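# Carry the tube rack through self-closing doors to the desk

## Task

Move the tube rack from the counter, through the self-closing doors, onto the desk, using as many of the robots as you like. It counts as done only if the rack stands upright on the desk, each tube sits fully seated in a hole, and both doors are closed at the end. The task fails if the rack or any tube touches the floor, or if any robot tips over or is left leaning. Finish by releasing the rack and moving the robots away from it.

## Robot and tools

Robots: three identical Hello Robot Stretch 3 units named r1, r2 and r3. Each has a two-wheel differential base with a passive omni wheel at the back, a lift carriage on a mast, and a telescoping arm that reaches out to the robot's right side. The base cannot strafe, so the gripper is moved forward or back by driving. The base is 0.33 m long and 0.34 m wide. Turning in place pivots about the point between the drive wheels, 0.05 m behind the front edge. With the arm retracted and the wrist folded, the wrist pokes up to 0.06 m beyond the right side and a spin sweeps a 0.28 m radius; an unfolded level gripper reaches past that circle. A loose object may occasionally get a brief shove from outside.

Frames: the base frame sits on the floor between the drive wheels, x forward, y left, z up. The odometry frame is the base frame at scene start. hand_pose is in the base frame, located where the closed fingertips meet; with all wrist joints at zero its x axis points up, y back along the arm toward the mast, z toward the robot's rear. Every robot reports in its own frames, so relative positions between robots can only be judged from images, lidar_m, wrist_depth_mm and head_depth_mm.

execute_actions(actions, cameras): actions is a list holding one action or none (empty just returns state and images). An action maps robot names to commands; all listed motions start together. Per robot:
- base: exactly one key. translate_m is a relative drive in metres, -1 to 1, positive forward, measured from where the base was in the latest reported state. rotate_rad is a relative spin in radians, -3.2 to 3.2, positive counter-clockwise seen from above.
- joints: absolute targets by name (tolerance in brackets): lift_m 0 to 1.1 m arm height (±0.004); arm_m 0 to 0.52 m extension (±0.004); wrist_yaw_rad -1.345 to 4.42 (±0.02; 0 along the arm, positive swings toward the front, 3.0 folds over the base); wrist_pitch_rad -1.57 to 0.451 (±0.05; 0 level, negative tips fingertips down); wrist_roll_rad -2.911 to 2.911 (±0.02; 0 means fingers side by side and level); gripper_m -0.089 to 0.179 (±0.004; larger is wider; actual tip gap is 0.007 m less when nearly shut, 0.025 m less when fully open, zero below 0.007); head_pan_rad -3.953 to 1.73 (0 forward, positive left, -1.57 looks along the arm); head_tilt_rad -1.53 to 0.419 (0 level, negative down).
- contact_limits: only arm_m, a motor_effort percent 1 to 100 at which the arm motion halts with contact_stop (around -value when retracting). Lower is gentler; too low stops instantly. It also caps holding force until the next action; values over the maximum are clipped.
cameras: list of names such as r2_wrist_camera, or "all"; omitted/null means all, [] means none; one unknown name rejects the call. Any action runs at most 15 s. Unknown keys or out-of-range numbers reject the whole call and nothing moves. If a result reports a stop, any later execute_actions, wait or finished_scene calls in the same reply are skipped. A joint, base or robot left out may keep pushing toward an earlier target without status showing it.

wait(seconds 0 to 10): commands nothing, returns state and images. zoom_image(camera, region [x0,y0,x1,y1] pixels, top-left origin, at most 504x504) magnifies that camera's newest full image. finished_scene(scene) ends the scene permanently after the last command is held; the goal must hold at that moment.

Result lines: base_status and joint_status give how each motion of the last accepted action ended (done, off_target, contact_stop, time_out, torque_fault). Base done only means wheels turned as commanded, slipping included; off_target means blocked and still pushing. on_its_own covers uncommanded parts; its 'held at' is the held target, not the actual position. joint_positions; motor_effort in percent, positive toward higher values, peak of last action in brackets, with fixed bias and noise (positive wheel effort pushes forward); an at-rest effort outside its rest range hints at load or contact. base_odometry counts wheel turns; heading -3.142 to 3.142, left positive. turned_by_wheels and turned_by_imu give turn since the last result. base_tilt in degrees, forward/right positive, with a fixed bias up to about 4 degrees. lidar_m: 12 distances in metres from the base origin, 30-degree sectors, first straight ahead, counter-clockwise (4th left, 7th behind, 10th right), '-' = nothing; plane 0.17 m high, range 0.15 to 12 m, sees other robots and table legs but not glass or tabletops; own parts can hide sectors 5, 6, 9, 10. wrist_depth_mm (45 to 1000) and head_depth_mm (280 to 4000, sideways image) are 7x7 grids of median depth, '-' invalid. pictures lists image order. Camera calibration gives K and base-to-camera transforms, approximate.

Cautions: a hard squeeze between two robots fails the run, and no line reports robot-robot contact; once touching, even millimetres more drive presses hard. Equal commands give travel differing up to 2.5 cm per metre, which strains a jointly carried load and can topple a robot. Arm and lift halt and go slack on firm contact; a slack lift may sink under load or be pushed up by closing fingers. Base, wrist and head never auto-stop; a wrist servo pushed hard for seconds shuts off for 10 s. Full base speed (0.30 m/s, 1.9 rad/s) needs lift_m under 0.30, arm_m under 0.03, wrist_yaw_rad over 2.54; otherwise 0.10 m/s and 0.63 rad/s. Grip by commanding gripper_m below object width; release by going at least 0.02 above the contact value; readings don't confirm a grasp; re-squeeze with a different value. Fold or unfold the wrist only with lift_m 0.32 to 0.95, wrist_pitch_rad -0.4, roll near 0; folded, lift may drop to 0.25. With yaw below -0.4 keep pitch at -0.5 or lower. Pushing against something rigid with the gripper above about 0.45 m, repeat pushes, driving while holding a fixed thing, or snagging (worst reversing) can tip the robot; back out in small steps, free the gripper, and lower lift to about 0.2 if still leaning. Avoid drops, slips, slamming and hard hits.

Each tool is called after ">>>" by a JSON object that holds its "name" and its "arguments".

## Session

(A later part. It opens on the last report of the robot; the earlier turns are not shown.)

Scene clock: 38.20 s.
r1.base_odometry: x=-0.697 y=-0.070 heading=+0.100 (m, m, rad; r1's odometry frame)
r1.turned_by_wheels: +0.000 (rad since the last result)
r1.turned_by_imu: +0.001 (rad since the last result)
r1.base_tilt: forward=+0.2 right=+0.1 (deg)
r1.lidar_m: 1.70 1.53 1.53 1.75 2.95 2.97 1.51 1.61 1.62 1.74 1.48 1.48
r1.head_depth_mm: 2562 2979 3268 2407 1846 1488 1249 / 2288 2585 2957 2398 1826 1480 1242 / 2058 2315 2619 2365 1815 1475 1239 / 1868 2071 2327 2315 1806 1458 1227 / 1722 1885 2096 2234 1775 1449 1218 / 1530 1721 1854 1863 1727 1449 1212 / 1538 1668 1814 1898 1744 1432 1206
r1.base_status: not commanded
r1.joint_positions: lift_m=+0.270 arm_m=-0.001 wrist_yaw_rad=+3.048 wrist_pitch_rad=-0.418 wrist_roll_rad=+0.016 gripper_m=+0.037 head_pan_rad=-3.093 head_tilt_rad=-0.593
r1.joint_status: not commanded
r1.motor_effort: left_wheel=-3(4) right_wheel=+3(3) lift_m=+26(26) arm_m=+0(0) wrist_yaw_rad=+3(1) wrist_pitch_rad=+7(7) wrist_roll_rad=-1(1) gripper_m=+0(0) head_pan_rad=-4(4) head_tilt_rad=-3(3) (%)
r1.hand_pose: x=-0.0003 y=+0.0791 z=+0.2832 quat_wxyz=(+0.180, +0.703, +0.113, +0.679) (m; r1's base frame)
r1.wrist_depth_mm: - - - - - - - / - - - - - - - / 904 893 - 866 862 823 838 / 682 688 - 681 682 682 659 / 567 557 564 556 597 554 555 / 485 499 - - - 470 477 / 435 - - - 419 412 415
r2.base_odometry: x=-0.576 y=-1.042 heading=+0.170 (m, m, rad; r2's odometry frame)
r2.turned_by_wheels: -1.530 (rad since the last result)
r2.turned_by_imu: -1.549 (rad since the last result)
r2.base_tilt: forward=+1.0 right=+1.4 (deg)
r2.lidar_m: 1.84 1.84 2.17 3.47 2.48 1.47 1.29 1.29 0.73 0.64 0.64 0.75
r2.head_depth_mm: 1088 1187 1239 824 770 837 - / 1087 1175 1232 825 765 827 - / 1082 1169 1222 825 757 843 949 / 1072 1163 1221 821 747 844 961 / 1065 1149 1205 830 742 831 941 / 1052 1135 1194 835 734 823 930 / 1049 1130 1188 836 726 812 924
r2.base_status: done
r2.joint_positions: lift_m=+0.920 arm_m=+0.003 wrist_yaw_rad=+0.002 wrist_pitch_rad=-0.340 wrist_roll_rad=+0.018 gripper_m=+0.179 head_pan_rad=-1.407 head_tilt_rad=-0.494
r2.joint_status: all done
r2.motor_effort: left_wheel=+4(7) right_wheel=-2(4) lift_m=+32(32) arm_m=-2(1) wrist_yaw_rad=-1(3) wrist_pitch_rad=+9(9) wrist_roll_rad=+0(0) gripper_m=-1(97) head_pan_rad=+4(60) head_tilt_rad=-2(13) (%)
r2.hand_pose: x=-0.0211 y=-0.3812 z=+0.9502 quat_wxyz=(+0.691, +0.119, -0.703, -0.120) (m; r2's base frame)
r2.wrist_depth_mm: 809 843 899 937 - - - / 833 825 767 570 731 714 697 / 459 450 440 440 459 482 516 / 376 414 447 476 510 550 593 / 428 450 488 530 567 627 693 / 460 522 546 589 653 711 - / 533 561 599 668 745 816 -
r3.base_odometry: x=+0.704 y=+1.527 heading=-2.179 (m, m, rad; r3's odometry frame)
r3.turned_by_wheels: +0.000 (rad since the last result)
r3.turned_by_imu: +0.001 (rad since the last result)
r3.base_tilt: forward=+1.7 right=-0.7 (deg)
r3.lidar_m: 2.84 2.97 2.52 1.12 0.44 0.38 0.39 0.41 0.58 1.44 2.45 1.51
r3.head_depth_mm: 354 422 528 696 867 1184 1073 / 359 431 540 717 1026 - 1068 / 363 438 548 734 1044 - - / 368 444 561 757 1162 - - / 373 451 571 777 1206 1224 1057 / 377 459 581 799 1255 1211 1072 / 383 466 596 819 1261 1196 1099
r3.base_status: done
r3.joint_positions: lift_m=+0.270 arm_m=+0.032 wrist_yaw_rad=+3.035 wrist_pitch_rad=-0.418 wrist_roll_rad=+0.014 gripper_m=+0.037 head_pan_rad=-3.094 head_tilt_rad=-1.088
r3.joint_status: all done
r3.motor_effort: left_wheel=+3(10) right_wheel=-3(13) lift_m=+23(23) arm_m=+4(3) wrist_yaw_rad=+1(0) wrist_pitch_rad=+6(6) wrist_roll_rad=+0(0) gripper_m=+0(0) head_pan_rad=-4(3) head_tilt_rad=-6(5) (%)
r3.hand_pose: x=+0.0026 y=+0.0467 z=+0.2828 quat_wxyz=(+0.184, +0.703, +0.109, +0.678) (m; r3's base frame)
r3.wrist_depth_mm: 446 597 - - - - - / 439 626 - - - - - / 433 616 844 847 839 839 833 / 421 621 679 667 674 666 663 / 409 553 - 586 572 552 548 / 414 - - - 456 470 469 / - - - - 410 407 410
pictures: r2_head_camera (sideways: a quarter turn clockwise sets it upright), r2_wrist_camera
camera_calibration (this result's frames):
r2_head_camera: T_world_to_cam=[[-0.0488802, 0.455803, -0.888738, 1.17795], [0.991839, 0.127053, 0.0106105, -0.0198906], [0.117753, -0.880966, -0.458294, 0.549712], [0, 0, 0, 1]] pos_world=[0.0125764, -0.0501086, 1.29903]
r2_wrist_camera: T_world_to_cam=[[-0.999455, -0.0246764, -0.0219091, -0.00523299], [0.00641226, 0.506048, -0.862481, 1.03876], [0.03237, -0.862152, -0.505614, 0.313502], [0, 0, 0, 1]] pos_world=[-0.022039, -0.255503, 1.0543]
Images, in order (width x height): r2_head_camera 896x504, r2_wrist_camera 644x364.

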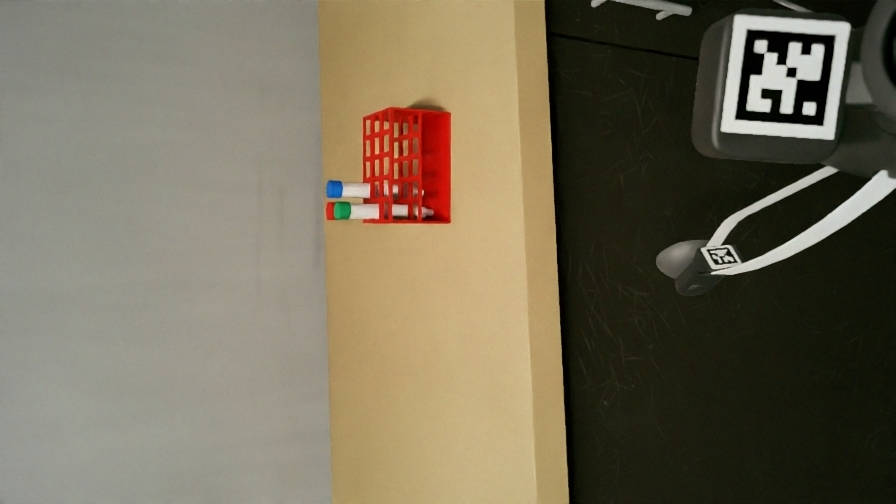

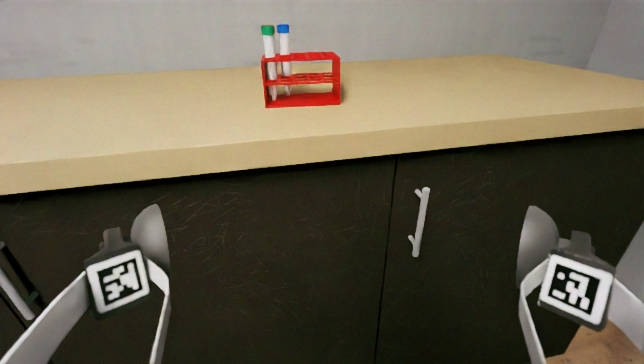

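>>> {"name": "execute_actions", "arguments": {"actions": [{"r2":{"base":{"rotate_rad":0.1},"joints":{"lift_m":0.855,"wrist_pitch_rad":0,"arm_m":0.26}},"r3":{"base":{"translate_m":-0.3}},"r1":{"base":{"translate_m":-0.5}}}], "cameras": ["r2_wrist_camera","r3_nav_camera"]}}

>>> {"name": "execute_actions", "arguments": {"actions": [{"r3":{"base":{"translate_m":-0.3}},"r1":{"base":{"translate_m":-0.5},"joints":{"head_pan_rad":-2.7,"head_tilt_rad":-0.9}}}], "cameras": ["r1_nav_camera","r3_nav_camera"]}}

Scene clock: 52.60 s.
r1.base_odometry: x=-1.194 y=-0.119 heading=+0.099 (m, m, rad; r1's odometry frame)
r1.turned_by_wheels: +0.000 (rad since the last result)
r1.turned_by_imu: +0.002 (rad since the last result)
r1.base_tilt: forward=+0.2 right=+0.2 (deg)
r1.lidar_m: 2.10 1.88 1.87 2.15 2.93 2.53 1.50 1.30 1.28 1.46 1.84 1.84
r1.head_depth_mm: 2012 2337 2800 2413 1844 1488 1249 / 1807 2044 2376 2400 1829 1478 1244 / 1612 1810 2071 2257 1803 1476 1232 / 1466 1627 1837 2049 1798 1461 1229 / 1347 1486 1639 1856 1784 1453 1220 / 1240 1352 1493 1661 1711 1429 1215 / 1187 1306 1462 1619 1631 1420 1206
r1.base_status: done
r1.joint_positions: lift_m=+0.270 arm_m=-0.001 wrist_yaw_rad=+3.048 wrist_pitch_rad=-0.418 wrist_roll_rad=+0.016 gripper_m=+0.037 head_pan_rad=-3.093 head_tilt_rad=-0.594
r1.joint_status: not commanded
r1.motor_effort: left_wheel=-4(13) right_wheel=+3(4) lift_m=+26(27) arm_m=+0(0) wrist_yaw_rad=+2(2) wrist_pitch_rad=+7(7) wrist_roll_rad=-1(1) gripper_m=-1(0) head_pan_rad=-4(4) head_tilt_rad=-3(3) (%)
r1.hand_pose: x=-0.0003 y=+0.0791 z=+0.2832 quat_wxyz=(+0.180, +0.703, +0.113, +0.679) (m; r1's base frame)
r1.wrist_depth_mm: - - - - - - - / - - - - - - - / 895 881 - 840 862 848 851 / 694 703 - 672 690 673 669 / 572 575 566 556 574 556 544 / 479 516 - - - 476 469 / 434 - - - 412 415 410
r2.base_odometry: x=-0.576 y=-1.042 heading=+0.269 (m, m, rad; r2's odometry frame)
r2.turned_by_wheels: +0.100 (rad since the last result)
r2.turned_by_imu: +0.101 (rad since the last result)
r2.base_tilt: forward=+1.1 right=+1.4 (deg)
r2.lidar_m: 1.84 1.86 2.33 3.48 2.15 1.40 1.29 1.06 0.70 0.64 0.65 0.81
r2.head_depth_mm: 1062 1143 1198 826 - 858 940 / 1062 1145 1202 821 - 860 943 / 1063 1156 1218 832 754 835 953 / 1061 1156 1209 828 749 840 957 / 1071 1156 1219 829 751 842 953 / 1071 1161 1216 833 751 845 966 / 1075 1171 1217 832 758 850 965
r2.base_status: done
r2.joint_positions: lift_m=+0.855 arm_m=+0.260 wrist_yaw_rad=+0.001 wrist_pitch_rad=-0.020 wrist_roll_rad=+0.018 gripper_m=+0.179 head_pan_rad=-1.407 head_tilt_rad=-0.494
r2.joint_status: all done
r2.motor_effort: left_wheel=-2(3) right_wheel=+4(4) lift_m=+15(28) arm_m=+3(3) wrist_yaw_rad=-1(2) wrist_pitch_rad=+11(12) wrist_roll_rad=+0(0) gripper_m=-1(0) head_pan_rad=+4(5) head_tilt_rad=-3(3) (%)
r2.hand_pose: x=-0.0212 y=-0.6604 z=+0.9649 quat_wxyz=(+0.701, +0.008, -0.713, -0.007) (m; r2's base frame)
r2.wrist_depth_mm: 670 695 697 723 748 752 770 / 685 713 721 738 777 814 801 / 707 735 749 778 787 819 842 / 625 630 613 335 443 590 596 / 331 364 329 315 314 322 351 / 242 210 224 222 221 213 - / 166 170 170 169 168 168 164
r3.base_odometry: x=+0.875 y=+1.773 heading=-2.179 (m, m, rad; r3's odometry frame)
r3.turned_by_wheels: +0.000 (rad since the last result)
r3.turned_by_imu: +0.001 (rad since the last result)
r3.base_tilt: forward=+1.8 right=-0.6 (deg)
r3.lidar_m: 3.13 2.72 2.09 0.22 0.22 0.31 0.27 0.27 0.32 0.58 2.43 1.31
r3.head_depth_mm: - 321 408 570 1275 1201 832 / - 314 400 549 864 - 1062 / - 307 390 529 770 - - / - 305 379 511 783 - - / - 302 369 493 746 1140 1073 / - 298 360 479 707 1117 1072 / - 296 352 462 676 1152 1108
r3.base_status: translate_m off_target (by the wheels' count: -0.2998 of -0.3000)
r3.joint_positions: lift_m=+0.270 arm_m=+0.032 wrist_yaw_rad=+3.035 wrist_pitch_rad=-0.417 wrist_roll_rad=+0.014 gripper_m=+0.037 head_pan_rad=-3.094 head_tilt_rad=-1.091
r3.joint_status: not commanded
r3.on_its_own: right_wheel is at rest, and its effort (-32) is outside its rest range (-18 to +18)
r3.motor_effort: left_wheel=-16(61) right_wheel=-32(59) lift_m=+25(25) arm_m=+4(3) wrist_yaw_rad=+0(1) wrist_pitch_rad=+6(6) wrist_roll_rad=+0(0) gripper_m=+0(0) head_pan_rad=-5(4) head_tilt_rad=-3(5) (%)
r3.hand_pose: x=+0.0026 y=+0.0467 z=+0.2829 quat_wxyz=(+0.184, +0.703, +0.108, +0.678) (m; r3's base frame)
r3.wrist_depth_mm: 779 523 272 - - - - / 848 865 296 - - - - / 856 810 325 797 848 856 828 / 676 650 370 640 659 658 671 / 554 560 - 571 569 564 551 / 483 - - - 455 469 470 / - - - - 412 409 408
pictures: r2_wrist_camera, r3_nav_camera (sideways: a quarter turn counterclockwise sets it upright)
camera_calibration (this result's frames):
r2_wrist_camera: T_world_to_cam=[[-0.999459, -0.0299942, -0.0135114, -0.0234806], [0.00691617, 0.209958, -0.977686, 1.10836], [0.0321617, -0.97725, -0.209637, -0.281356], [0, 0, 0, 1]] pos_world=[-0.0220846, -0.508369, 1.02433]
r3_nav_camera: T_world_to_cam=[[-0.911628, -0.000233978, 0.411016, -0.484819], [-0.0228688, 0.99848, -0.0501543, 0.118076], [-0.410379, -0.0551215, -0.910248, 1.13978], [0, 0, 0, 1]] pos_world=[0.0284675, -0.0551832, 1.24267]
Images, in order (width x height): r2_wrist_camera 644x364, r3_nav_camera 672x504.

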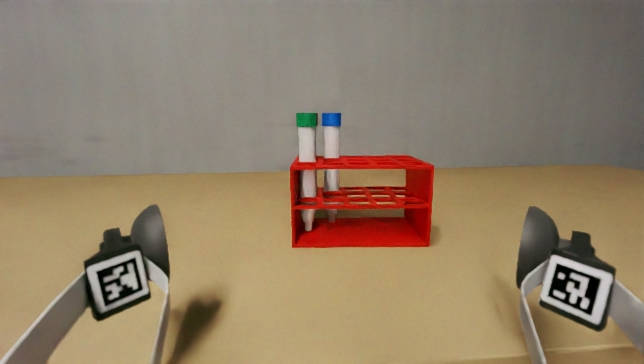

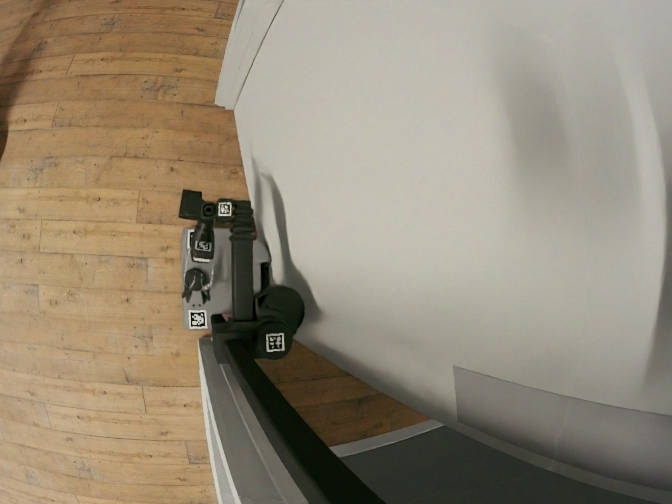

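Scene clock: 56.57 s.
r1.base_odometry: x=-1.692 y=-0.169 heading=+0.099 (m, m, rad; r1's odometry frame)
r1.turned_by_wheels: +0.000 (rad since the last result)
r1.turned_by_imu: +0.001 (rad since the last result)
r1.base_tilt: forward=+0.2 right=+0.2 (deg)
r1.lidar_m: 2.51 2.22 2.21 2.53 2.56 1.94 1.09 0.98 1.15 1.09 1.80 2.20
r1.head_depth_mm: 985 1175 1447 1658 1450 1266 1129 / 945 1119 1359 1607 1444 1259 1148 / 907 1063 1282 1553 1428 1251 - / 867 1012 1206 1506 1424 1244 1145 / 2796 2358 1912 1595 1412 1234 1144 / 2749 1377 1604 1578 1400 1227 1118 / 1352 1436 1560 1544 1391 1222 1086
r1.base_status: done
r1.joint_positions: lift_m=+0.270 arm_m=-0.001 wrist_yaw_rad=+3.048 wrist_pitch_rad=-0.418 wrist_roll_rad=+0.016 gripper_m=+0.037 head_pan_rad=-2.707 head_tilt_rad=-0.889
r1.joint_status: all done
r1.motor_effort: left_wheel=-4(13) right_wheel=+3(6) lift_m=+26(26) arm_m=+1(0) wrist_yaw_rad=+2(1) wrist_pitch_rad=+7(7) wrist_roll_rad=-1(1) gripper_m=-1(0) head_pan_rad=+4(35) head_tilt_rad=-5(27) (%)
r1.hand_pose: x=-0.0003 y=+0.0791 z=+0.2832 quat_wxyz=(+0.180, +0.703, +0.113, +0.679) (m; r1's base frame)
r1.wrist_depth_mm: - - - - - - - / - - - - - - - / 873 878 - 887 881 859 851 / 710 693 - 684 684 691 665 / 567 570 565 574 571 555 554 / 481 502 - - - 479 466 / 438 - - - 408 418 409
r2.base_odometry: x=-0.576 y=-1.042 heading=+0.269 (m, m, rad; r2's odometry frame)
r2.turned_by_wheels: +0.000 (rad since the last result)
r2.turned_by_imu: +0.000 (rad since the last result)
r2.base_tilt: forward=+1.1 right=+1.4 (deg)
r2.lidar_m: 1.85 1.86 2.33 3.47 2.14 1.40 1.29 1.06 0.70 0.64 0.64 0.81
r2.head_depth_mm: 1061 1147 1206 828 - 858 942 / 1061 1146 1212 822 - 859 945 / 1061 1148 1202 829 758 833 946 / 1071 1151 1205 830 748 840 954 / 1068 1153 1215 831 753 843 954 / 1072 1154 1211 831 754 846 961 / 1078 1161 1223 833 757 851 965
r2.base_status: not commanded
r2.joint_positions: lift_m=+0.855 arm_m=+0.260 wrist_yaw_rad=+0.001 wrist_pitch_rad=-0.020 wrist_roll_rad=+0.018 gripper_m=+0.179 head_pan_rad=-1.407 head_tilt_rad=-0.494
r2.joint_status: not commanded
r2.motor_effort: left_wheel=-2(3) right_wheel=+4(4) lift_m=+15(15) arm_m=+3(3) wrist_yaw_rad=+0(1) wrist_pitch_rad=+11(11) wrist_roll_rad=+0(0) gripper_m=-1(1) head_pan_rad=+4(5) head_tilt_rad=-2(3) (%)
r2.hand_pose: x=-0.0212 y=-0.6604 z=+0.9649 quat_wxyz=(+0.701, +0.008, -0.713, -0.007) (m; r2's base frame)
r2.wrist_depth_mm: 673 689 706 737 747 745 783 / 687 707 705 732 766 801 819 / 709 739 758 763 804 840 854 / 625 623 612 335 438 591 594 / 335 364 330 318 315 326 355 / 239 210 223 222 223 214 - / 166 169 169 168 169 168 163
r3.base_odometry: x=+1.047 y=+2.019 heading=-2.179 (m, m, rad; r3's odometry frame)
r3.turned_by_wheels: +0.000 (rad since the last result)
r3.turned_by_imu: -0.001 (rad since the last result)
r3.base_tilt: forward=+1.7 right=-0.7 (deg)
r3.lidar_m: 1.19 0.31 0.28 0.72 0.86 1.21 0.28 0.26 0.26 0.33 0.71 3.39
r3.head_depth_mm: 1947 1794 1586 1423 1305 1201 1076 / 321 401 1520 1432 1301 - 1070 / 301 364 468 658 1078 - - / 291 333 419 564 858 - - / - 310 381 495 707 996 1073 / - 296 349 442 601 838 1074 / - 285 320 397 523 766 1087
r3.base_status: done
r3.joint_positions: lift_m=+0.270 arm_m=+0.032 wrist_yaw_rad=+3.035 wrist_pitch_rad=-0.417 wrist_roll_rad=+0.014 gripper_m=+0.037 head_pan_rad=-3.094 head_tilt_rad=-1.091
r3.joint_status: not commanded
r3.motor_effort: left_wheel=-15(29) right_wheel=-18(45) lift_m=+25(24) arm_m=+4(4) wrist_yaw_rad=+0(1) wrist_pitch_rad=+6(5) wrist_roll_rad=+0(0) gripper_m=+0(0) head_pan_rad=-4(3) head_tilt_rad=-4(5) (%)
r3.hand_pose: x=+0.0026 y=+0.0467 z=+0.2829 quat_wxyz=(+0.184, +0.703, +0.108, +0.678) (m; r3's base frame)
r3.wrist_depth_mm: 778 801 828 833 471 303 315 / 866 874 898 900 482 328 993 / 845 866 845 843 493 363 792 / 671 682 669 678 472 407 660 / 555 567 - 587 463 486 553 / 492 - - - 458 473 471 / - - - - 409 411 410
pictures: r1_nav_camera (sideways: a quarter turn counterclockwise sets it upright), r3_nav_camera (sideways: a quarter turn counterclockwise sets it upright)
camera_calibration (this result's frames):
r1_nav_camera: T_world_to_cam=[[-0.707704, -0.371505, 0.600949, -0.73731], [-0.470109, 0.882572, -0.00801656, 0.0681836], [-0.527402, -0.288184, -0.799248, 1.00141], [0, 0, 0, 1]] pos_world=[0.038404, -0.0454998, 1.24401]
r3_nav_camera: T_world_to_cam=[[-0.911628, -0.000234203, 0.411015, -0.484819], [-0.022869, 0.99848, -0.0501543, 0.118076], [-0.410379, -0.0551216, -0.910248, 1.13978], [0, 0, 0, 1]] pos_world=[0.0284675, -0.0551832, 1.24267]
Images, in order (width x height): r1_nav_camera 672x504, r3_nav_camera 672x504.

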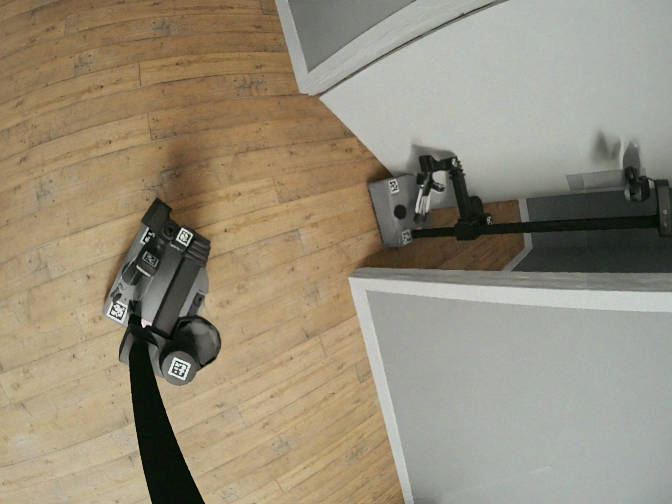

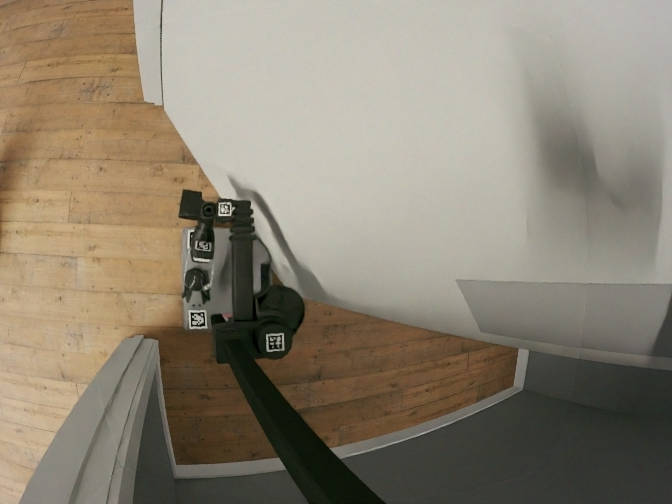

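>>> {"name": "execute_actions", "arguments": {"actions": [{"r2":{"base":{"translate_m":-0.017},"joints":{"arm_m":0.35,"lift_m":0.85}},"r3":{"base":{"rotate_rad":0.65}},"r1":{"base":{"rotate_rad":0.62},"joints":{"head_pan_rad":-3.1}}}], "cameras": ["r2_wrist_camera","r1_nav_camera"]}}

>>> {"name": "execute_actions", "arguments": {"actions": [{"r3":{"base":{"translate_m":-0.33}},"r1":{"base":{"translate_m":-0.4}},"r2":{"joints":{"arm_m":0.42}}}], "cameras": ["r2_wrist_camera","r3_nav_camera"]}}

>>> {"name": "execute_actions", "arguments": {"actions": [{"r3":{"base":{"rotate_rad":0.45}},"r2":{"joints":{"gripper_m":0.088}}}], "cameras": ["r2_wrist_camera"]}}

>>> {"name": "execute_actions", "arguments": {"actions": [{"r3":{"base":{"translate_m":-0.3}},"r2":{"joints":{"lift_m":0.89}},"r1":{"base":{"translate_m":-0.2}}}], "cameras": ["r2_wrist_camera","r2_head_camera","r3_nav_camera","r1_nav_camera"]}}

Scene clock: 70.83 s.
r1.base_odometry: x=-1.692 y=-0.169 heading=+0.719 (m, m, rad; r1's odometry frame)
r1.turned_by_wheels: +0.620 (rad since the last result)
r1.turned_by_imu: +0.617 (rad since the last result)
r1.base_tilt: forward=+0.2 right=+0.1 (deg)
r1.lidar_m: 2.21 2.23 2.68 2.29 1.67 1.04 0.98 1.09 1.11 2.14 2.22 2.48
r1.head_depth_mm: 852 998 1198 1490 1441 1268 1140 / 868 987 1179 1469 1435 1260 1121 / 2883 2481 1832 1497 1430 1252 - / 2787 2296 1923 1657 1421 1249 - / 1355 1444 1583 1565 1412 1230 1146 / 1237 1408 1519 1594 1392 1225 1119 / 1131 1269 1449 1579 1392 1222 1092
r1.base_status: done
r1.joint_positions: lift_m=+0.270 arm_m=-0.001 wrist_yaw_rad=+3.048 wrist_pitch_rad=-0.418 wrist_roll_rad=+0.016 gripper_m=+0.037 head_pan_rad=-3.093 head_tilt_rad=-0.889
r1.joint_status: all done
r1.motor_effort: left_wheel=-4(11) right_wheel=+3(7) lift_m=+26(26) arm_m=+0(1) wrist_yaw_rad=+2(1) wrist_pitch_rad=+7(7) wrist_roll_rad=-1(1) gripper_m=-1(0) head_pan_rad=-4(35) head_tilt_rad=-5(5) (%)
r1.hand_pose: x=-0.0003 y=+0.0791 z=+0.2832 quat_wxyz=(+0.180, +0.703, +0.113, +0.679) (m; r1's base frame)
r1.wrist_depth_mm: - - - - - - - / - - - - - - - / 873 869 - 855 886 862 849 / 680 689 - 678 681 660 672 / 558 570 570 563 574 552 552 / 474 508 - - - 479 470 / 434 - - - 415 419 409
r2.base_odometry: x=-0.592 y=-1.047 heading=+0.269 (m, m, rad; r2's odometry frame)
r2.turned_by_wheels: +0.000 (rad since the last result)
r2.turned_by_imu: +0.000 (rad since the last result)
r2.base_tilt: forward=+1.1 right=+1.3 (deg)
r2.lidar_m: 1.86 1.88 2.34 3.47 2.11 1.38 1.27 1.06 0.70 0.64 0.65 0.81
r2.head_depth_mm: 1063 1149 1204 913 - 831 942 / 1060 1155 1204 824 - 836 946 / 1060 1153 1216 807 752 838 953 / 1072 1155 1210 833 751 840 960 / 1069 1161 1219 828 752 844 963 / 1080 1165 1216 830 759 851 969 / 1074 1169 1221 832 758 850 968
r2.base_status: done
r2.joint_positions: lift_m=+0.850 arm_m=+0.350 wrist_yaw_rad=+0.001 wrist_pitch_rad=-0.020 wrist_roll_rad=+0.018 gripper_m=+0.179 head_pan_rad=-1.407 head_tilt_rad=-0.494
r2.joint_status: all done
r2.motor_effort: left_wheel=-3(5) right_wheel=+3(5) lift_m=+15(15) arm_m=+3(2) wrist_yaw_rad=-1(1) wrist_pitch_rad=+11(11) wrist_roll_rad=+0(0) gripper_m=+0(0) head_pan_rad=+4(5) head_tilt_rad=-4(3) (%)
r2.hand_pose: x=-0.0212 y=-0.7504 z=+0.9599 quat_wxyz=(+0.701, +0.008, -0.713, -0.007) (m; r2's base frame)
r2.wrist_depth_mm: 591 602 624 636 663 672 691 / 606 625 645 651 683 698 737 / 627 649 646 693 704 733 760 / 599 584 498 245 261 559 562 / 317 349 265 240 225 308 335 / 229 200 213 208 205 205 - / 155 162 162 161 161 160 153
r3.base_odometry: x=+1.047 y=+2.019 heading=-1.529 (m, m, rad; r3's odometry frame)
r3.turned_by_wheels: +0.649 (rad since the last result)
r3.turned_by_imu: +0.637 (rad since the last result)
r3.base_tilt: forward=+1.7 right=-0.8 (deg)
r3.lidar_m: 0.29 0.28 0.82 0.90 1.41 0.29 0.28 0.29 0.38 2.54 1.20 1.15
r3.head_depth_mm: - 303 369 495 750 1197 1080 / - 305 372 501 758 - 1068 / - 303 375 507 722 - - / - 305 380 513 791 - - / - 308 382 518 809 1200 1071 / - 306 386 526 821 1212 1074 / - 307 389 533 838 1198 1110
r3.base_status: done
r3.joint_positions: lift_m=+0.270 arm_m=+0.032 wrist_yaw_rad=+3.035 wrist_pitch_rad=-0.417 wrist_roll_rad=+0.014 gripper_m=+0.037 head_pan_rad=-3.094 head_tilt_rad=-1.091
r3.joint_status: not commanded
r3.on_its_own: left_wheel is at rest, and its effort (-29) is outside its rest range (-18 to +18)
r3.motor_effort: left_wheel=-29(41) right_wheel=-8(11) lift_m=+24(25) arm_m=+4(4) wrist_yaw_rad=+0(1) wrist_pitch_rad=+5(5) wrist_roll_rad=+0(0) gripper_m=+0(0) head_pan_rad=-3(4) head_tilt_rad=-4(3) (%)
r3.hand_pose: x=+0.0026 y=+0.0467 z=+0.2829 quat_wxyz=(+0.184, +0.703, +0.108, +0.678) (m; r3's base frame)
r3.wrist_depth_mm: - - - 983 857 747 666 / - - - - 899 805 691 / 857 845 851 849 839 807 565 / 392 668 673 671 671 663 466 / 383 563 - 576 572 545 376 / 348 - - - 459 470 327 / - - - - 409 411 348
pictures: r1_nav_camera (sideways: a quarter turn counterclockwise sets it upright), r2_wrist_camera
camera_calibration (this result's frames):
r1_nav_camera: T_world_to_cam=[[-0.795596, -0.0776022, 0.600836, -0.736627], [-0.103077, 0.994641, -0.00802428, 0.0659547], [-0.596994, -0.0683165, -0.799332, 1.00195], [0, 0, 0, 1]] pos_world=[0.0188963, -0.0543158, 1.24401]
r2_wrist_camera: T_world_to_cam=[[-0.99946, -0.0299628, -0.0135108, -0.0262329], [0.00692298, 0.209931, -0.977692, 1.12235], [0.0321307, -0.977257, -0.20961, -0.370388], [0, 0, 0, 1]] pos_world=[-0.0220879, -0.598368, 1.01933]
Images, in order (width x height): r1_nav_camera 672x504, r2_wrist_camera 644x364.

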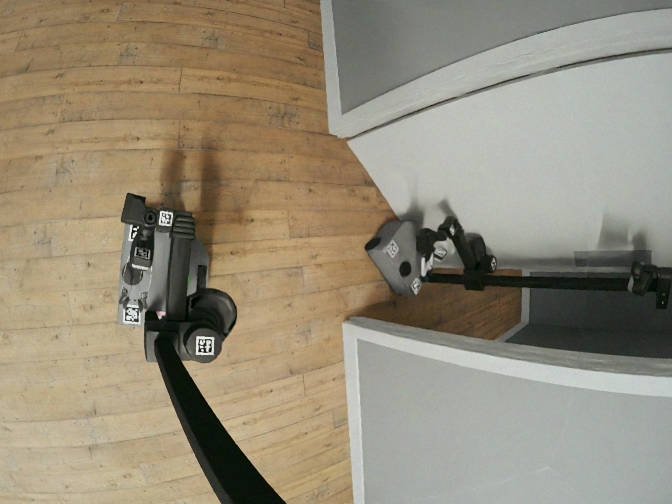

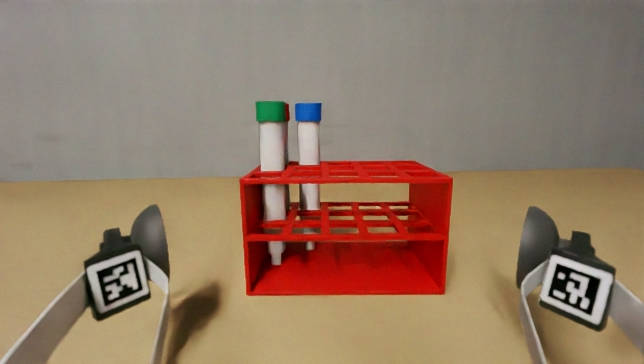

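Scene clock: 75.10 s.
r1.base_odometry: x=-1.993 y=-0.432 heading=+0.719 (m, m, rad; r1's odometry frame)
r1.turned_by_wheels: +0.000 (rad since the last result)
r1.turned_by_imu: +0.001 (rad since the last result)
r1.base_tilt: forward=+0.2 right=+0.1 (deg)
r1.lidar_m: 2.61 2.61 2.42 2.03 0.97 0.59 0.61 0.98 0.85 1.24 2.29 2.75
r1.head_depth_mm: 507 563 664 848 1140 1261 1144 / 2165 2191 709 830 1104 1260 1124 / 2593 2495 1991 1619 1165 1248 - / 2569 2454 1967 1659 1421 1249 - / 2589 2401 1967 1630 1405 1234 1142 / 2565 2233 1608 1527 1392 1223 1118 / 2494 2309 1307 1441 1386 1220 1087
r1.base_status: done
r1.joint_positions: lift_m=+0.270 arm_m=-0.001 wrist_yaw_rad=+3.048 wrist_pitch_rad=-0.417 wrist_roll_rad=+0.016 gripper_m=+0.037 head_pan_rad=-3.093 head_tilt_rad=-0.890
r1.joint_status: not commanded
r1.motor_effort: left_wheel=-3(13) right_wheel=+3(5) lift_m=+26(26) arm_m=+1(0) wrist_yaw_rad=+1(2) wrist_pitch_rad=+7(7) wrist_roll_rad=-1(1) gripper_m=-1(1) head_pan_rad=-5(4) head_tilt_rad=-5(5) (%)
r1.hand_pose: x=-0.0003 y=+0.0791 z=+0.2832 quat_wxyz=(+0.180, +0.703, +0.113, +0.679) (m; r1's base frame)
r1.wrist_depth_mm: 900 - - - - - - / 863 - - - - - - / 808 866 - 873 871 839 860 / 691 686 - 687 670 671 652 / 564 555 548 553 583 546 559 / 481 502 - - - 464 473 / 431 - - - 421 410 411
r2.base_odometry: x=-0.592 y=-1.047 heading=+0.269 (m, m, rad; r2's odometry frame)
r2.turned_by_wheels: +0.000 (rad since the last result)
r2.turned_by_imu: +0.000 (rad since the last result)
r2.base_tilt: forward=+1.1 right=+1.3 (deg)
r2.lidar_m: 1.86 1.88 2.36 3.47 2.12 1.39 1.27 1.06 0.69 0.64 0.65 0.81
r2.head_depth_mm: 1058 1145 1205 - 756 831 946 / 1060 1152 1212 - 757 834 949 / 1064 1154 1208 792 750 840 954 / 1074 1156 1211 829 751 840 956 / 1075 1158 1221 829 754 844 957 / 1072 1159 1222 834 756 847 963 / 1074 1164 1231 832 761 855 973
r2.base_status: not commanded
r2.joint_positions: lift_m=+0.850 arm_m=+0.420 wrist_yaw_rad=+0.001 wrist_pitch_rad=-0.020 wrist_roll_rad=+0.018 gripper_m=+0.179 head_pan_rad=-1.407 head_tilt_rad=-0.494
r2.joint_status: all done
r2.motor_effort: left_wheel=-2(2) right_wheel=+3(3) lift_m=+15(15) arm_m=+2(5) wrist_yaw_rad=-1(2) wrist_pitch_rad=+11(11) wrist_roll_rad=+0(0) gripper_m=+0(0) head_pan_rad=+4(4) head_tilt_rad=-3(2) (%)
r2.hand_pose: x=-0.0212 y=-0.8204 z=+0.9599 quat_wxyz=(+0.701, +0.008, -0.713, -0.007) (m; r2's base frame)
r2.wrist_depth_mm: 523 541 558 571 586 606 618 / 537 563 573 586 598 629 641 / 559 578 178 606 627 648 671 / 563 586 150 177 420 566 562 / 315 348 146 182 179 128 332 / 228 200 129 147 147 137 - / 155 162 149 157 156 145 152
r3.base_odometry: x=+1.033 y=+2.349 heading=-1.530 (m, m, rad; r3's odometry frame)
r3.turned_by_wheels: +0.000 (rad since the last result)
r3.turned_by_imu: -0.001 (rad since the last result)
r3.base_tilt: forward=+1.7 right=-0.8 (deg)
r3.lidar_m: 0.61 0.71 1.03 1.13 1.76 0.39 0.28 0.26 0.27 0.36 3.59 1.06
r3.head_depth_mm: 319 400 540 1405 1303 1203 1080 / 304 371 486 699 1278 - 1071 / 295 345 441 611 917 - - / 285 321 404 544 824 - - / - 305 373 488 706 1008 1075 / - 295 346 443 615 885 1075 / - 286 323 405 546 838 1104
r3.base_status: done
r3.joint_positions: lift_m=+0.270 arm_m=+0.032 wrist_yaw_rad=+3.035 wrist_pitch_rad=-0.417 wrist_roll_rad=+0.014 gripper_m=+0.037 head_pan_rad=-3.094 head_tilt_rad=-1.091
r3.joint_status: not commanded
r3.motor_effort: left_wheel=-16(42) right_wheel=-9(31) lift_m=+24(25) arm_m=+3(4) wrist_yaw_rad=+1(1) wrist_pitch_rad=+5(6) wrist_roll_rad=+0(0) gripper_m=+0(0) head_pan_rad=-4(3) head_tilt_rad=-4(3) (%)
r3.hand_pose: x=+0.0026 y=+0.0467 z=+0.2829 quat_wxyz=(+0.184, +0.703, +0.108, +0.678) (m; r3's base frame)
r3.wrist_depth_mm: - - - - - 917 825 / - - - - - 994 862 / 839 856 864 856 844 843 822 / 672 666 667 668 673 652 664 / 560 562 - 580 571 555 549 / 491 - - - 461 472 474 / - - - - 412 412 408
pictures: r2_wrist_camera, r3_nav_camera (sideways: a quarter turn counterclockwise sets it upright)
camera_calibration (this result's frames):
r2_wrist_camera: T_world_to_cam=[[-0.99946, -0.0299618, -0.0135105, -0.0283301], [0.00692298, 0.209929, -0.977692, 1.13705], [0.0321297, -0.977257, -0.209608, -0.438802], [0, 0, 0, 1]] pos_world=[-0.022088, -0.66837, 1.01933]
r3_nav_camera: T_world_to_cam=[[-0.911628, -0.000233981, 0.411016, -0.484819], [-0.0228688, 0.99848, -0.0501543, 0.118076], [-0.410379, -0.0551215, -0.910248, 1.13978], [0, 0, 0, 1]] pos_world=[0.0284675, -0.0551832, 1.24267]
Images, in order (width x height): r2_wrist_camera 644x364, r3_nav_camera 672x504.

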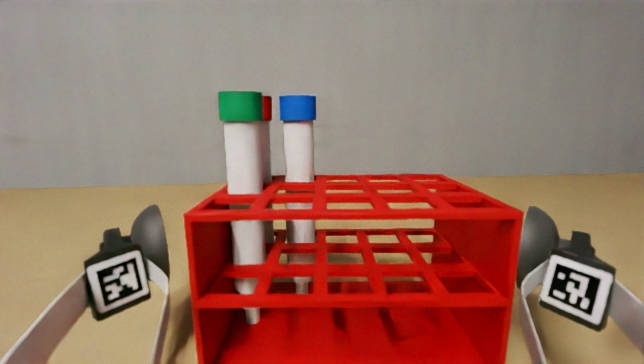

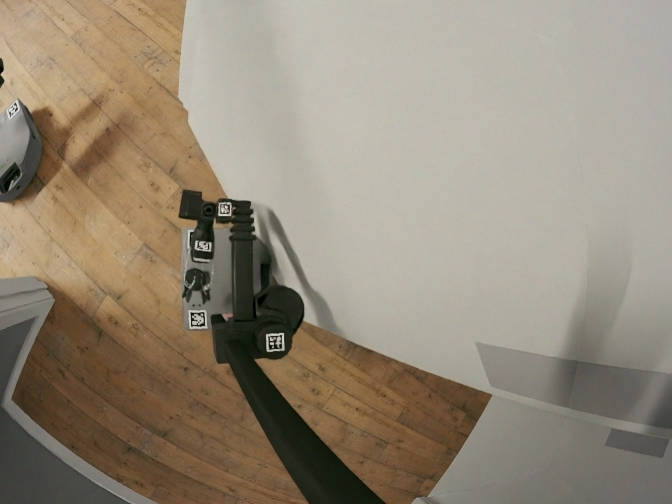

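Scene clock: 76.77 s.
r1.base_odometry: x=-1.993 y=-0.432 heading=+0.719 (m, m, rad; r1's odometry frame)
r1.turned_by_wheels: +0.000 (rad since the last result)
r1.turned_by_imu: +0.000 (rad since the last result)
r1.base_tilt: forward=+0.2 right=+0.1 (deg)
r1.lidar_m: 2.61 2.61 2.42 2.03 0.97 0.59 0.61 0.99 0.85 1.24 2.29 2.76
r1.head_depth_mm: 507 562 663 848 1135 1269 1141 / 2148 2169 712 829 1102 1255 1120 / 2593 2483 1983 1618 1165 1246 - / 2561 2447 1978 1660 1414 1248 - / 2625 2417 1955 1637 1414 1234 1144 / 2548 2427 1879 1530 1402 1224 1115 / 2457 1271 1303 1406 1390 1213 1087
r1.base_status: not commanded
r1.joint_positions: lift_m=+0.270 arm_m=-0.001 wrist_yaw_rad=+3.048 wrist_pitch_rad=-0.417 wrist_roll_rad=+0.016 gripper_m=+0.037 head_pan_rad=-3.093 head_tilt_rad=-0.890
r1.joint_status: not commanded
r1.motor_effort: left_wheel=-4(4) right_wheel=+3(3) lift_m=+26(26) arm_m=+0(1) wrist_yaw_rad=+2(2) wrist_pitch_rad=+7(7) wrist_roll_rad=-1(1) gripper_m=-1(1) head_pan_rad=-4(4) head_tilt_rad=-5(5) (%)
r1.hand_pose: x=-0.0003 y=+0.0791 z=+0.2832 quat_wxyz=(+0.180, +0.703, +0.113, +0.679) (m; r1's base frame)
r1.wrist_depth_mm: 874 - - - - - - / 878 - - - - - - / 805 891 - 871 878 860 869 / 685 698 - 670 662 676 656 / 574 577 560 554 574 557 545 / 484 492 - - - 479 471 / 436 - - - 413 417 408
r2.base_odometry: x=-0.592 y=-1.047 heading=+0.269 (m, m, rad; r2's odometry frame)
r2.turned_by_wheels: +0.000 (rad since the last result)
r2.turned_by_imu: +0.000 (rad since the last result)
r2.base_tilt: forward=+1.1 right=+1.4 (deg)
r2.lidar_m: 1.86 1.88 2.34 3.47 2.12 1.38 1.28 1.06 0.70 0.64 0.65 0.81
r2.head_depth_mm: 1063 1147 1205 - 757 831 947 / 1063 1148 1203 - 756 835 946 / 1070 1158 1206 790 748 836 951 / 1068 1166 1213 829 755 836 958 / 1076 1156 1218 831 753 844 966 / 1074 1160 1220 835 755 848 967 / 1074 1164 1225 834 759 853 971
r2.base_status: not commanded
r2.joint_positions: lift_m=+0.850 arm_m=+0.420 wrist_yaw_rad=+0.001 wrist_pitch_rad=-0.020 wrist_roll_rad=+0.018 gripper_m=+0.089 head_pan_rad=-1.407 head_tilt_rad=-0.494
r2.joint_status: all done
r2.motor_effort: left_wheel=-3(2) right_wheel=+4(4) lift_m=+15(15) arm_m=+2(3) wrist_yaw_rad=-1(1) wrist_pitch_rad=+11(11) wrist_roll_rad=+0(0) gripper_m=-21(100) head_pan_rad=+4(5) head_tilt_rad=-3(2) (%)
r2.hand_pose: x=-0.0213 y=-0.8204 z=+0.9599 quat_wxyz=(+0.701, +0.008, -0.713, -0.007) (m; r2's base frame)
r2.wrist_depth_mm: 530 543 552 570 596 622 624 / 547 551 568 587 602 619 653 / 560 565 190 603 608 649 643 / 571 591 161 183 425 559 567 / 314 346 155 193 180 142 306 / 213 228 157 182 152 136 209 / - 162 155 156 156 153 160
r3.base_odometry: x=+1.033 y=+2.349 heading=-1.080 (m, m, rad; r3's odometry frame)
r3.turned_by_wheels: +0.449 (rad since the last result)
r3.turned_by_imu: +0.441 (rad since the last result)
r3.base_tilt: forward=+1.7 right=-0.7 (deg)
r3.lidar_m: 0.63 1.03 1.10 1.59 0.46 0.30 0.28 0.28 0.35 3.26 1.06 0.61
r3.head_depth_mm: - 305 387 526 823 1201 1081 / - 308 383 519 809 - 1068 / - 306 380 515 740 - - / - 304 377 511 784 - - / - 303 375 504 773 1182 1069 / - 304 372 499 760 1208 1077 / - 303 370 494 751 1179 1107
r3.base_status: done
r3.joint_positions: lift_m=+0.270 arm_m=+0.032 wrist_yaw_rad=+3.035 wrist_pitch_rad=-0.417 wrist_roll_rad=+0.014 gripper_m=+0.037 head_pan_rad=-3.094 head_tilt_rad=-1.091
r3.joint_status: not commanded
r3.on_its_own: left_wheel is at rest, and its effort (-26) is outside its rest range (-18 to +18)
r3.motor_effort: left_wheel=-26(37) right_wheel=-3(10) lift_m=+24(25) arm_m=+4(4) wrist_yaw_rad=+2(1) wrist_pitch_rad=+6(5) wrist_roll_rad=+0(0) gripper_m=+0(0) head_pan_rad=-4(4) head_tilt_rad=-4(4) (%)
r3.hand_pose: x=+0.0026 y=+0.0467 z=+0.2829 quat_wxyz=(+0.184, +0.703, +0.108, +0.678) (m; r3's base frame)
r3.wrist_depth_mm: - - - - - - 870 / - - - - - - 868 / 849 855 852 851 824 844 832 / 445 674 675 668 663 673 665 / 426 566 - 586 572 555 547 / 378 - - - 452 469 474 / - - - - 411 414 408
pictures: r2_wrist_camera
camera_calibration (this result's frames):
r2_wrist_camera: T_world_to_cam=[[-0.999464, -0.029833, -0.0135099, -0.0282583], [0.00694945, 0.209928, -0.977692, 1.13705], [0.0320036, -0.977262, -0.209608, -0.438816], [0, 0, 0, 1]] pos_world=[-0.0221013, -0.668379, 1.01933]
Images, in order (width x height): r2_wrist_camera 644x364.

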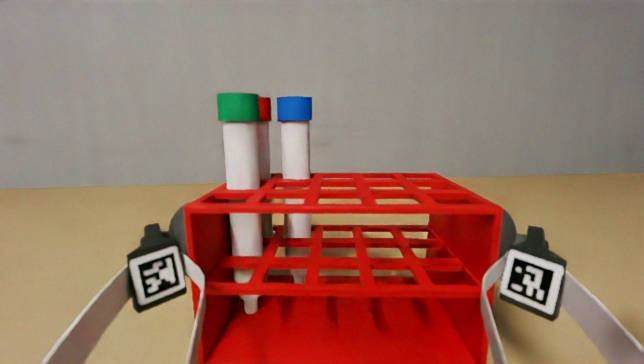

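Scene clock: 80.77 s.
r1.base_odometry: x=-2.143 y=-0.564 heading=+0.719 (m, m, rad; r1's odometry frame)
r1.turned_by_wheels: +0.000 (rad since the last result)
r1.turned_by_imu: +0.001 (rad since the last result)
r1.base_tilt: forward=+0.2 right=+0.1 (deg)
r1.lidar_m: 2.79 2.81 2.50 2.01 0.61 0.40 1.88 1.09 0.78 0.77 2.32 2.80
r1.head_depth_mm: 1610 446 453 517 700 1067 1141 / 2069 2115 1961 593 690 1015 1115 / 2415 2472 1989 1667 1368 1072 - / 2373 2468 1972 1642 1418 1249 - / 2397 2416 1954 1639 1398 1233 1146 / 2397 2369 1932 1627 1397 1227 1114 / 2365 2386 1919 1605 1385 1217 1091
r1.base_status: done
r1.joint_positions: lift_m=+0.270 arm_m=-0.001 wrist_yaw_rad=+3.048 wrist_pitch_rad=-0.417 wrist_roll_rad=+0.016 gripper_m=+0.037 head_pan_rad=-3.093 head_tilt_rad=-0.890
r1.joint_status: not commanded
r1.motor_effort: left_wheel=-4(14) right_wheel=+3(6) lift_m=+26(26) arm_m=+0(0) wrist_yaw_rad=+2(3) wrist_pitch_rad=+7(7) wrist_roll_rad=-1(1) gripper_m=-1(0) head_pan_rad=-4(4) head_tilt_rad=-5(5) (%)
r1.hand_pose: x=-0.0003 y=+0.0791 z=+0.2832 quat_wxyz=(+0.180, +0.703, +0.113, +0.679) (m; r1's base frame)
r1.wrist_depth_mm: 569 906 - - - - - / 546 838 - - - - - / 529 816 - 851 855 863 847 / 503 671 - 693 675 674 667 / 488 566 567 557 579 556 542 / 452 507 - - - 474 476 / 409 - - - 411 411 414
r2.base_odometry: x=-0.592 y=-1.047 heading=+0.269 (m, m, rad; r2's odometry frame)
r2.turned_by_wheels: +0.000 (rad since the last result)
r2.turned_by_imu: +0.000 (rad since the last result)
r2.base_tilt: forward=+1.1 right=+1.4 (deg)
r2.lidar_m: 1.86 1.87 2.35 3.47 2.12 1.39 1.27 1.06 0.70 0.64 0.65 0.81
r2.head_depth_mm: 1060 1149 1223 - 744 830 941 / 1061 1149 1219 - 747 837 947 / 1066 1154 1204 822 749 839 953 / 1074 1157 1215 830 752 846 954 / 1066 1165 1218 828 753 842 965 / 1073 1158 1216 831 757 846 966 / 1075 1164 1223 833 759 852 971
r2.base_status: not commanded
r2.joint_positions: lift_m=+0.889 arm_m=+0.420 wrist_yaw_rad=+0.001 wrist_pitch_rad=-0.026 wrist_roll_rad=+0.018 gripper_m=+0.089 head_pan_rad=-1.407 head_tilt_rad=-0.494
r2.joint_status: all done
r2.motor_effort: left_wheel=-3(3) right_wheel=+4(4) lift_m=+33(34) arm_m=+3(3) wrist_yaw_rad=-1(1) wrist_pitch_rad=+14(14) wrist_roll_rad=+0(0) gripper_m=-21(21) head_pan_rad=+4(4) head_tilt_rad=-2(2) (%)
r2.hand_pose: x=-0.0213 y=-0.8202 z=+0.9974 quat_wxyz=(+0.701, +0.010, -0.713, -0.009) (m; r2's base frame)
r2.wrist_depth_mm: 532 544 551 569 587 607 616 / 542 556 574 589 615 634 641 / 562 576 189 604 630 648 665 / 591 591 162 184 577 654 668 / 428 466 163 193 182 143 405 / 286 305 157 155 154 136 282 / 229 217 156 157 157 204 212
r3.base_odometry: x=+0.892 y=+2.613 heading=-1.080 (m, m, rad; r3's odometry frame)
r3.turned_by_wheels: +0.000 (rad since the last result)
r3.turned_by_imu: -0.001 (rad since the last result)
r3.base_tilt: forward=+1.7 right=-0.8 (deg)
r3.lidar_m: 0.90 1.30 1.38 1.81 1.73 0.42 0.28 0.26 0.26 0.33 3.83 0.93
r3.head_depth_mm: 347 439 604 1407 1293 1203 1075 / 320 398 527 775 1276 - 1068 / 301 364 466 649 992 - - / 291 334 419 563 853 - - / - 309 380 493 706 993 1075 / - 296 347 441 604 841 1076 / - 285 320 398 525 774 1096
r3.base_status: done
r3.joint_positions: lift_m=+0.270 arm_m=+0.032 wrist_yaw_rad=+3.035 wrist_pitch_rad=-0.417 wrist_roll_rad=+0.014 gripper_m=+0.037 head_pan_rad=-3.094 head_tilt_rad=-1.091
r3.joint_status: not commanded
r3.motor_effort: left_wheel=-10(31) right_wheel=-2(42) lift_m=+25(24) arm_m=+4(4) wrist_yaw_rad=+1(0) wrist_pitch_rad=+6(5) wrist_roll_rad=+0(0) gripper_m=+0(0) head_pan_rad=-3(3) head_tilt_rad=-3(3) (%)
r3.hand_pose: x=+0.0026 y=+0.0467 z=+0.2829 quat_wxyz=(+0.184, +0.703, +0.108, +0.678) (m; r3's base frame)
r3.wrist_depth_mm: - - - - - - - / - - - - - - - / 853 842 835 847 847 831 828 / 680 675 669 676 663 664 664 / 562 566 - 588 573 546 546 / 492 - - - 457 468 473 / - - - - 414 411 412
pictures: r1_nav_camera (sideways: a quarter turn counterclockwise sets it upright), r2_head_camera (sideways: a quarter turn clockwise sets it upright), r2_wrist_camera, r3_nav_camera (sideways: a quarter turn counterclockwise sets it upright)
camera_calibration (this result's frames):
r1_nav_camera: T_world_to_cam=[[-0.795798, -0.0776122, 0.600567, -0.736276], [-0.103074, 0.994641, -0.00804276, 0.0659788], [-0.596725, -0.0683036, -0.799534, 1.00221], [0, 0, 0, 1]] pos_world=[0.0189158, -0.0543148, 1.24401]
r2_head_camera: T_world_to_cam=[[-0.0488953, 0.455885, -0.888695, 1.1779], [0.991839, 0.127056, 0.010607, -0.0198862], [0.117749, -0.880923, -0.458377, 0.54982], [0, 0, 0, 1]] pos_world=[0.0125765, -0.0501083, 1.29903]
r2_wrist_camera: T_world_to_cam=[[-0.999464, -0.0297574, -0.0136733, -0.0275207], [0.00694431, 0.215449, -0.97649, 1.17707], [0.0320037, -0.976061, -0.215127, -0.424288], [0, 0, 0, 1]] pos_world=[-0.022101, -0.668548, 1.05774]
r3_nav_camera: T_world_to_cam=[[-0.911628, -0.000234196, 0.411016, -0.484819], [-0.022869, 0.99848, -0.0501543, 0.118076], [-0.410379, -0.0551216, -0.910248, 1.13978], [0, 0, 0, 1]] pos_world=[0.0284675, -0.0551832, 1.24267]
Images, in order (width x height): r1_nav_camera 672x504, r2_head_camera 896x504, r2_wrist_camera 644x364, r3_nav_camera 672x504.

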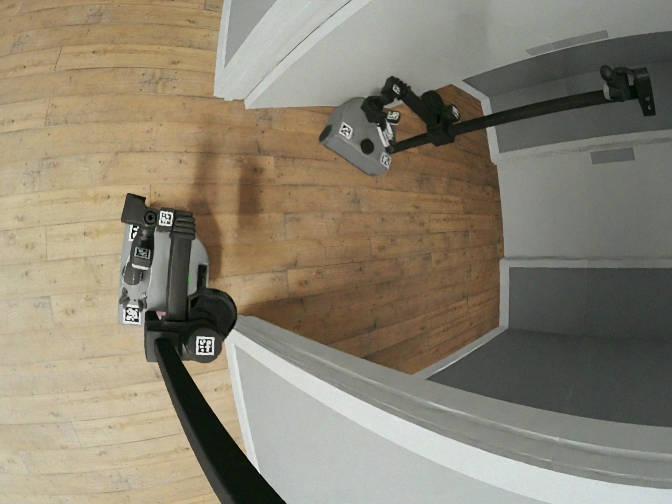

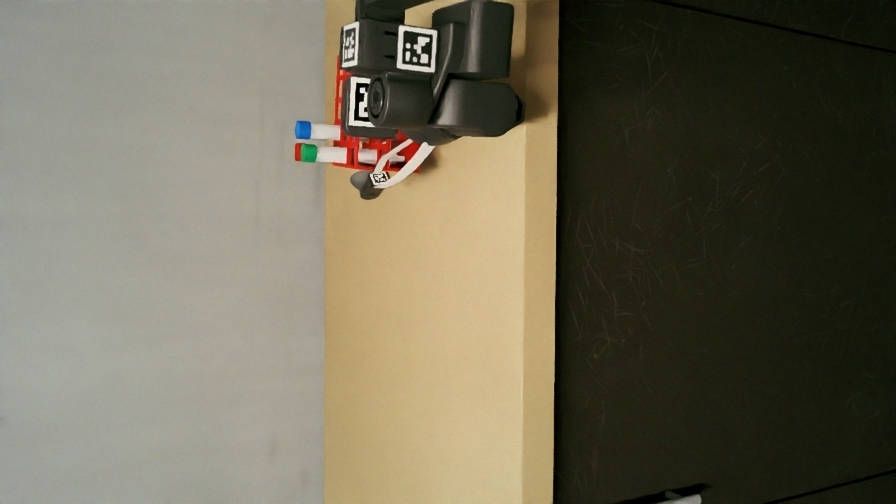

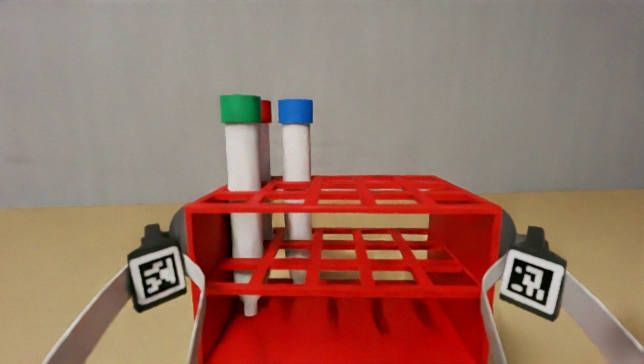

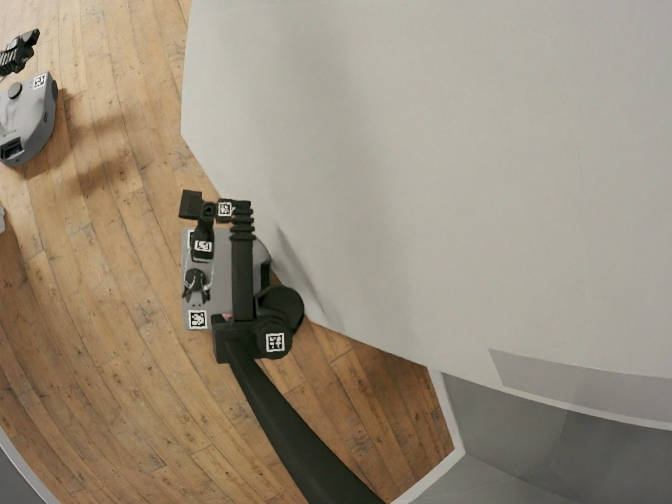

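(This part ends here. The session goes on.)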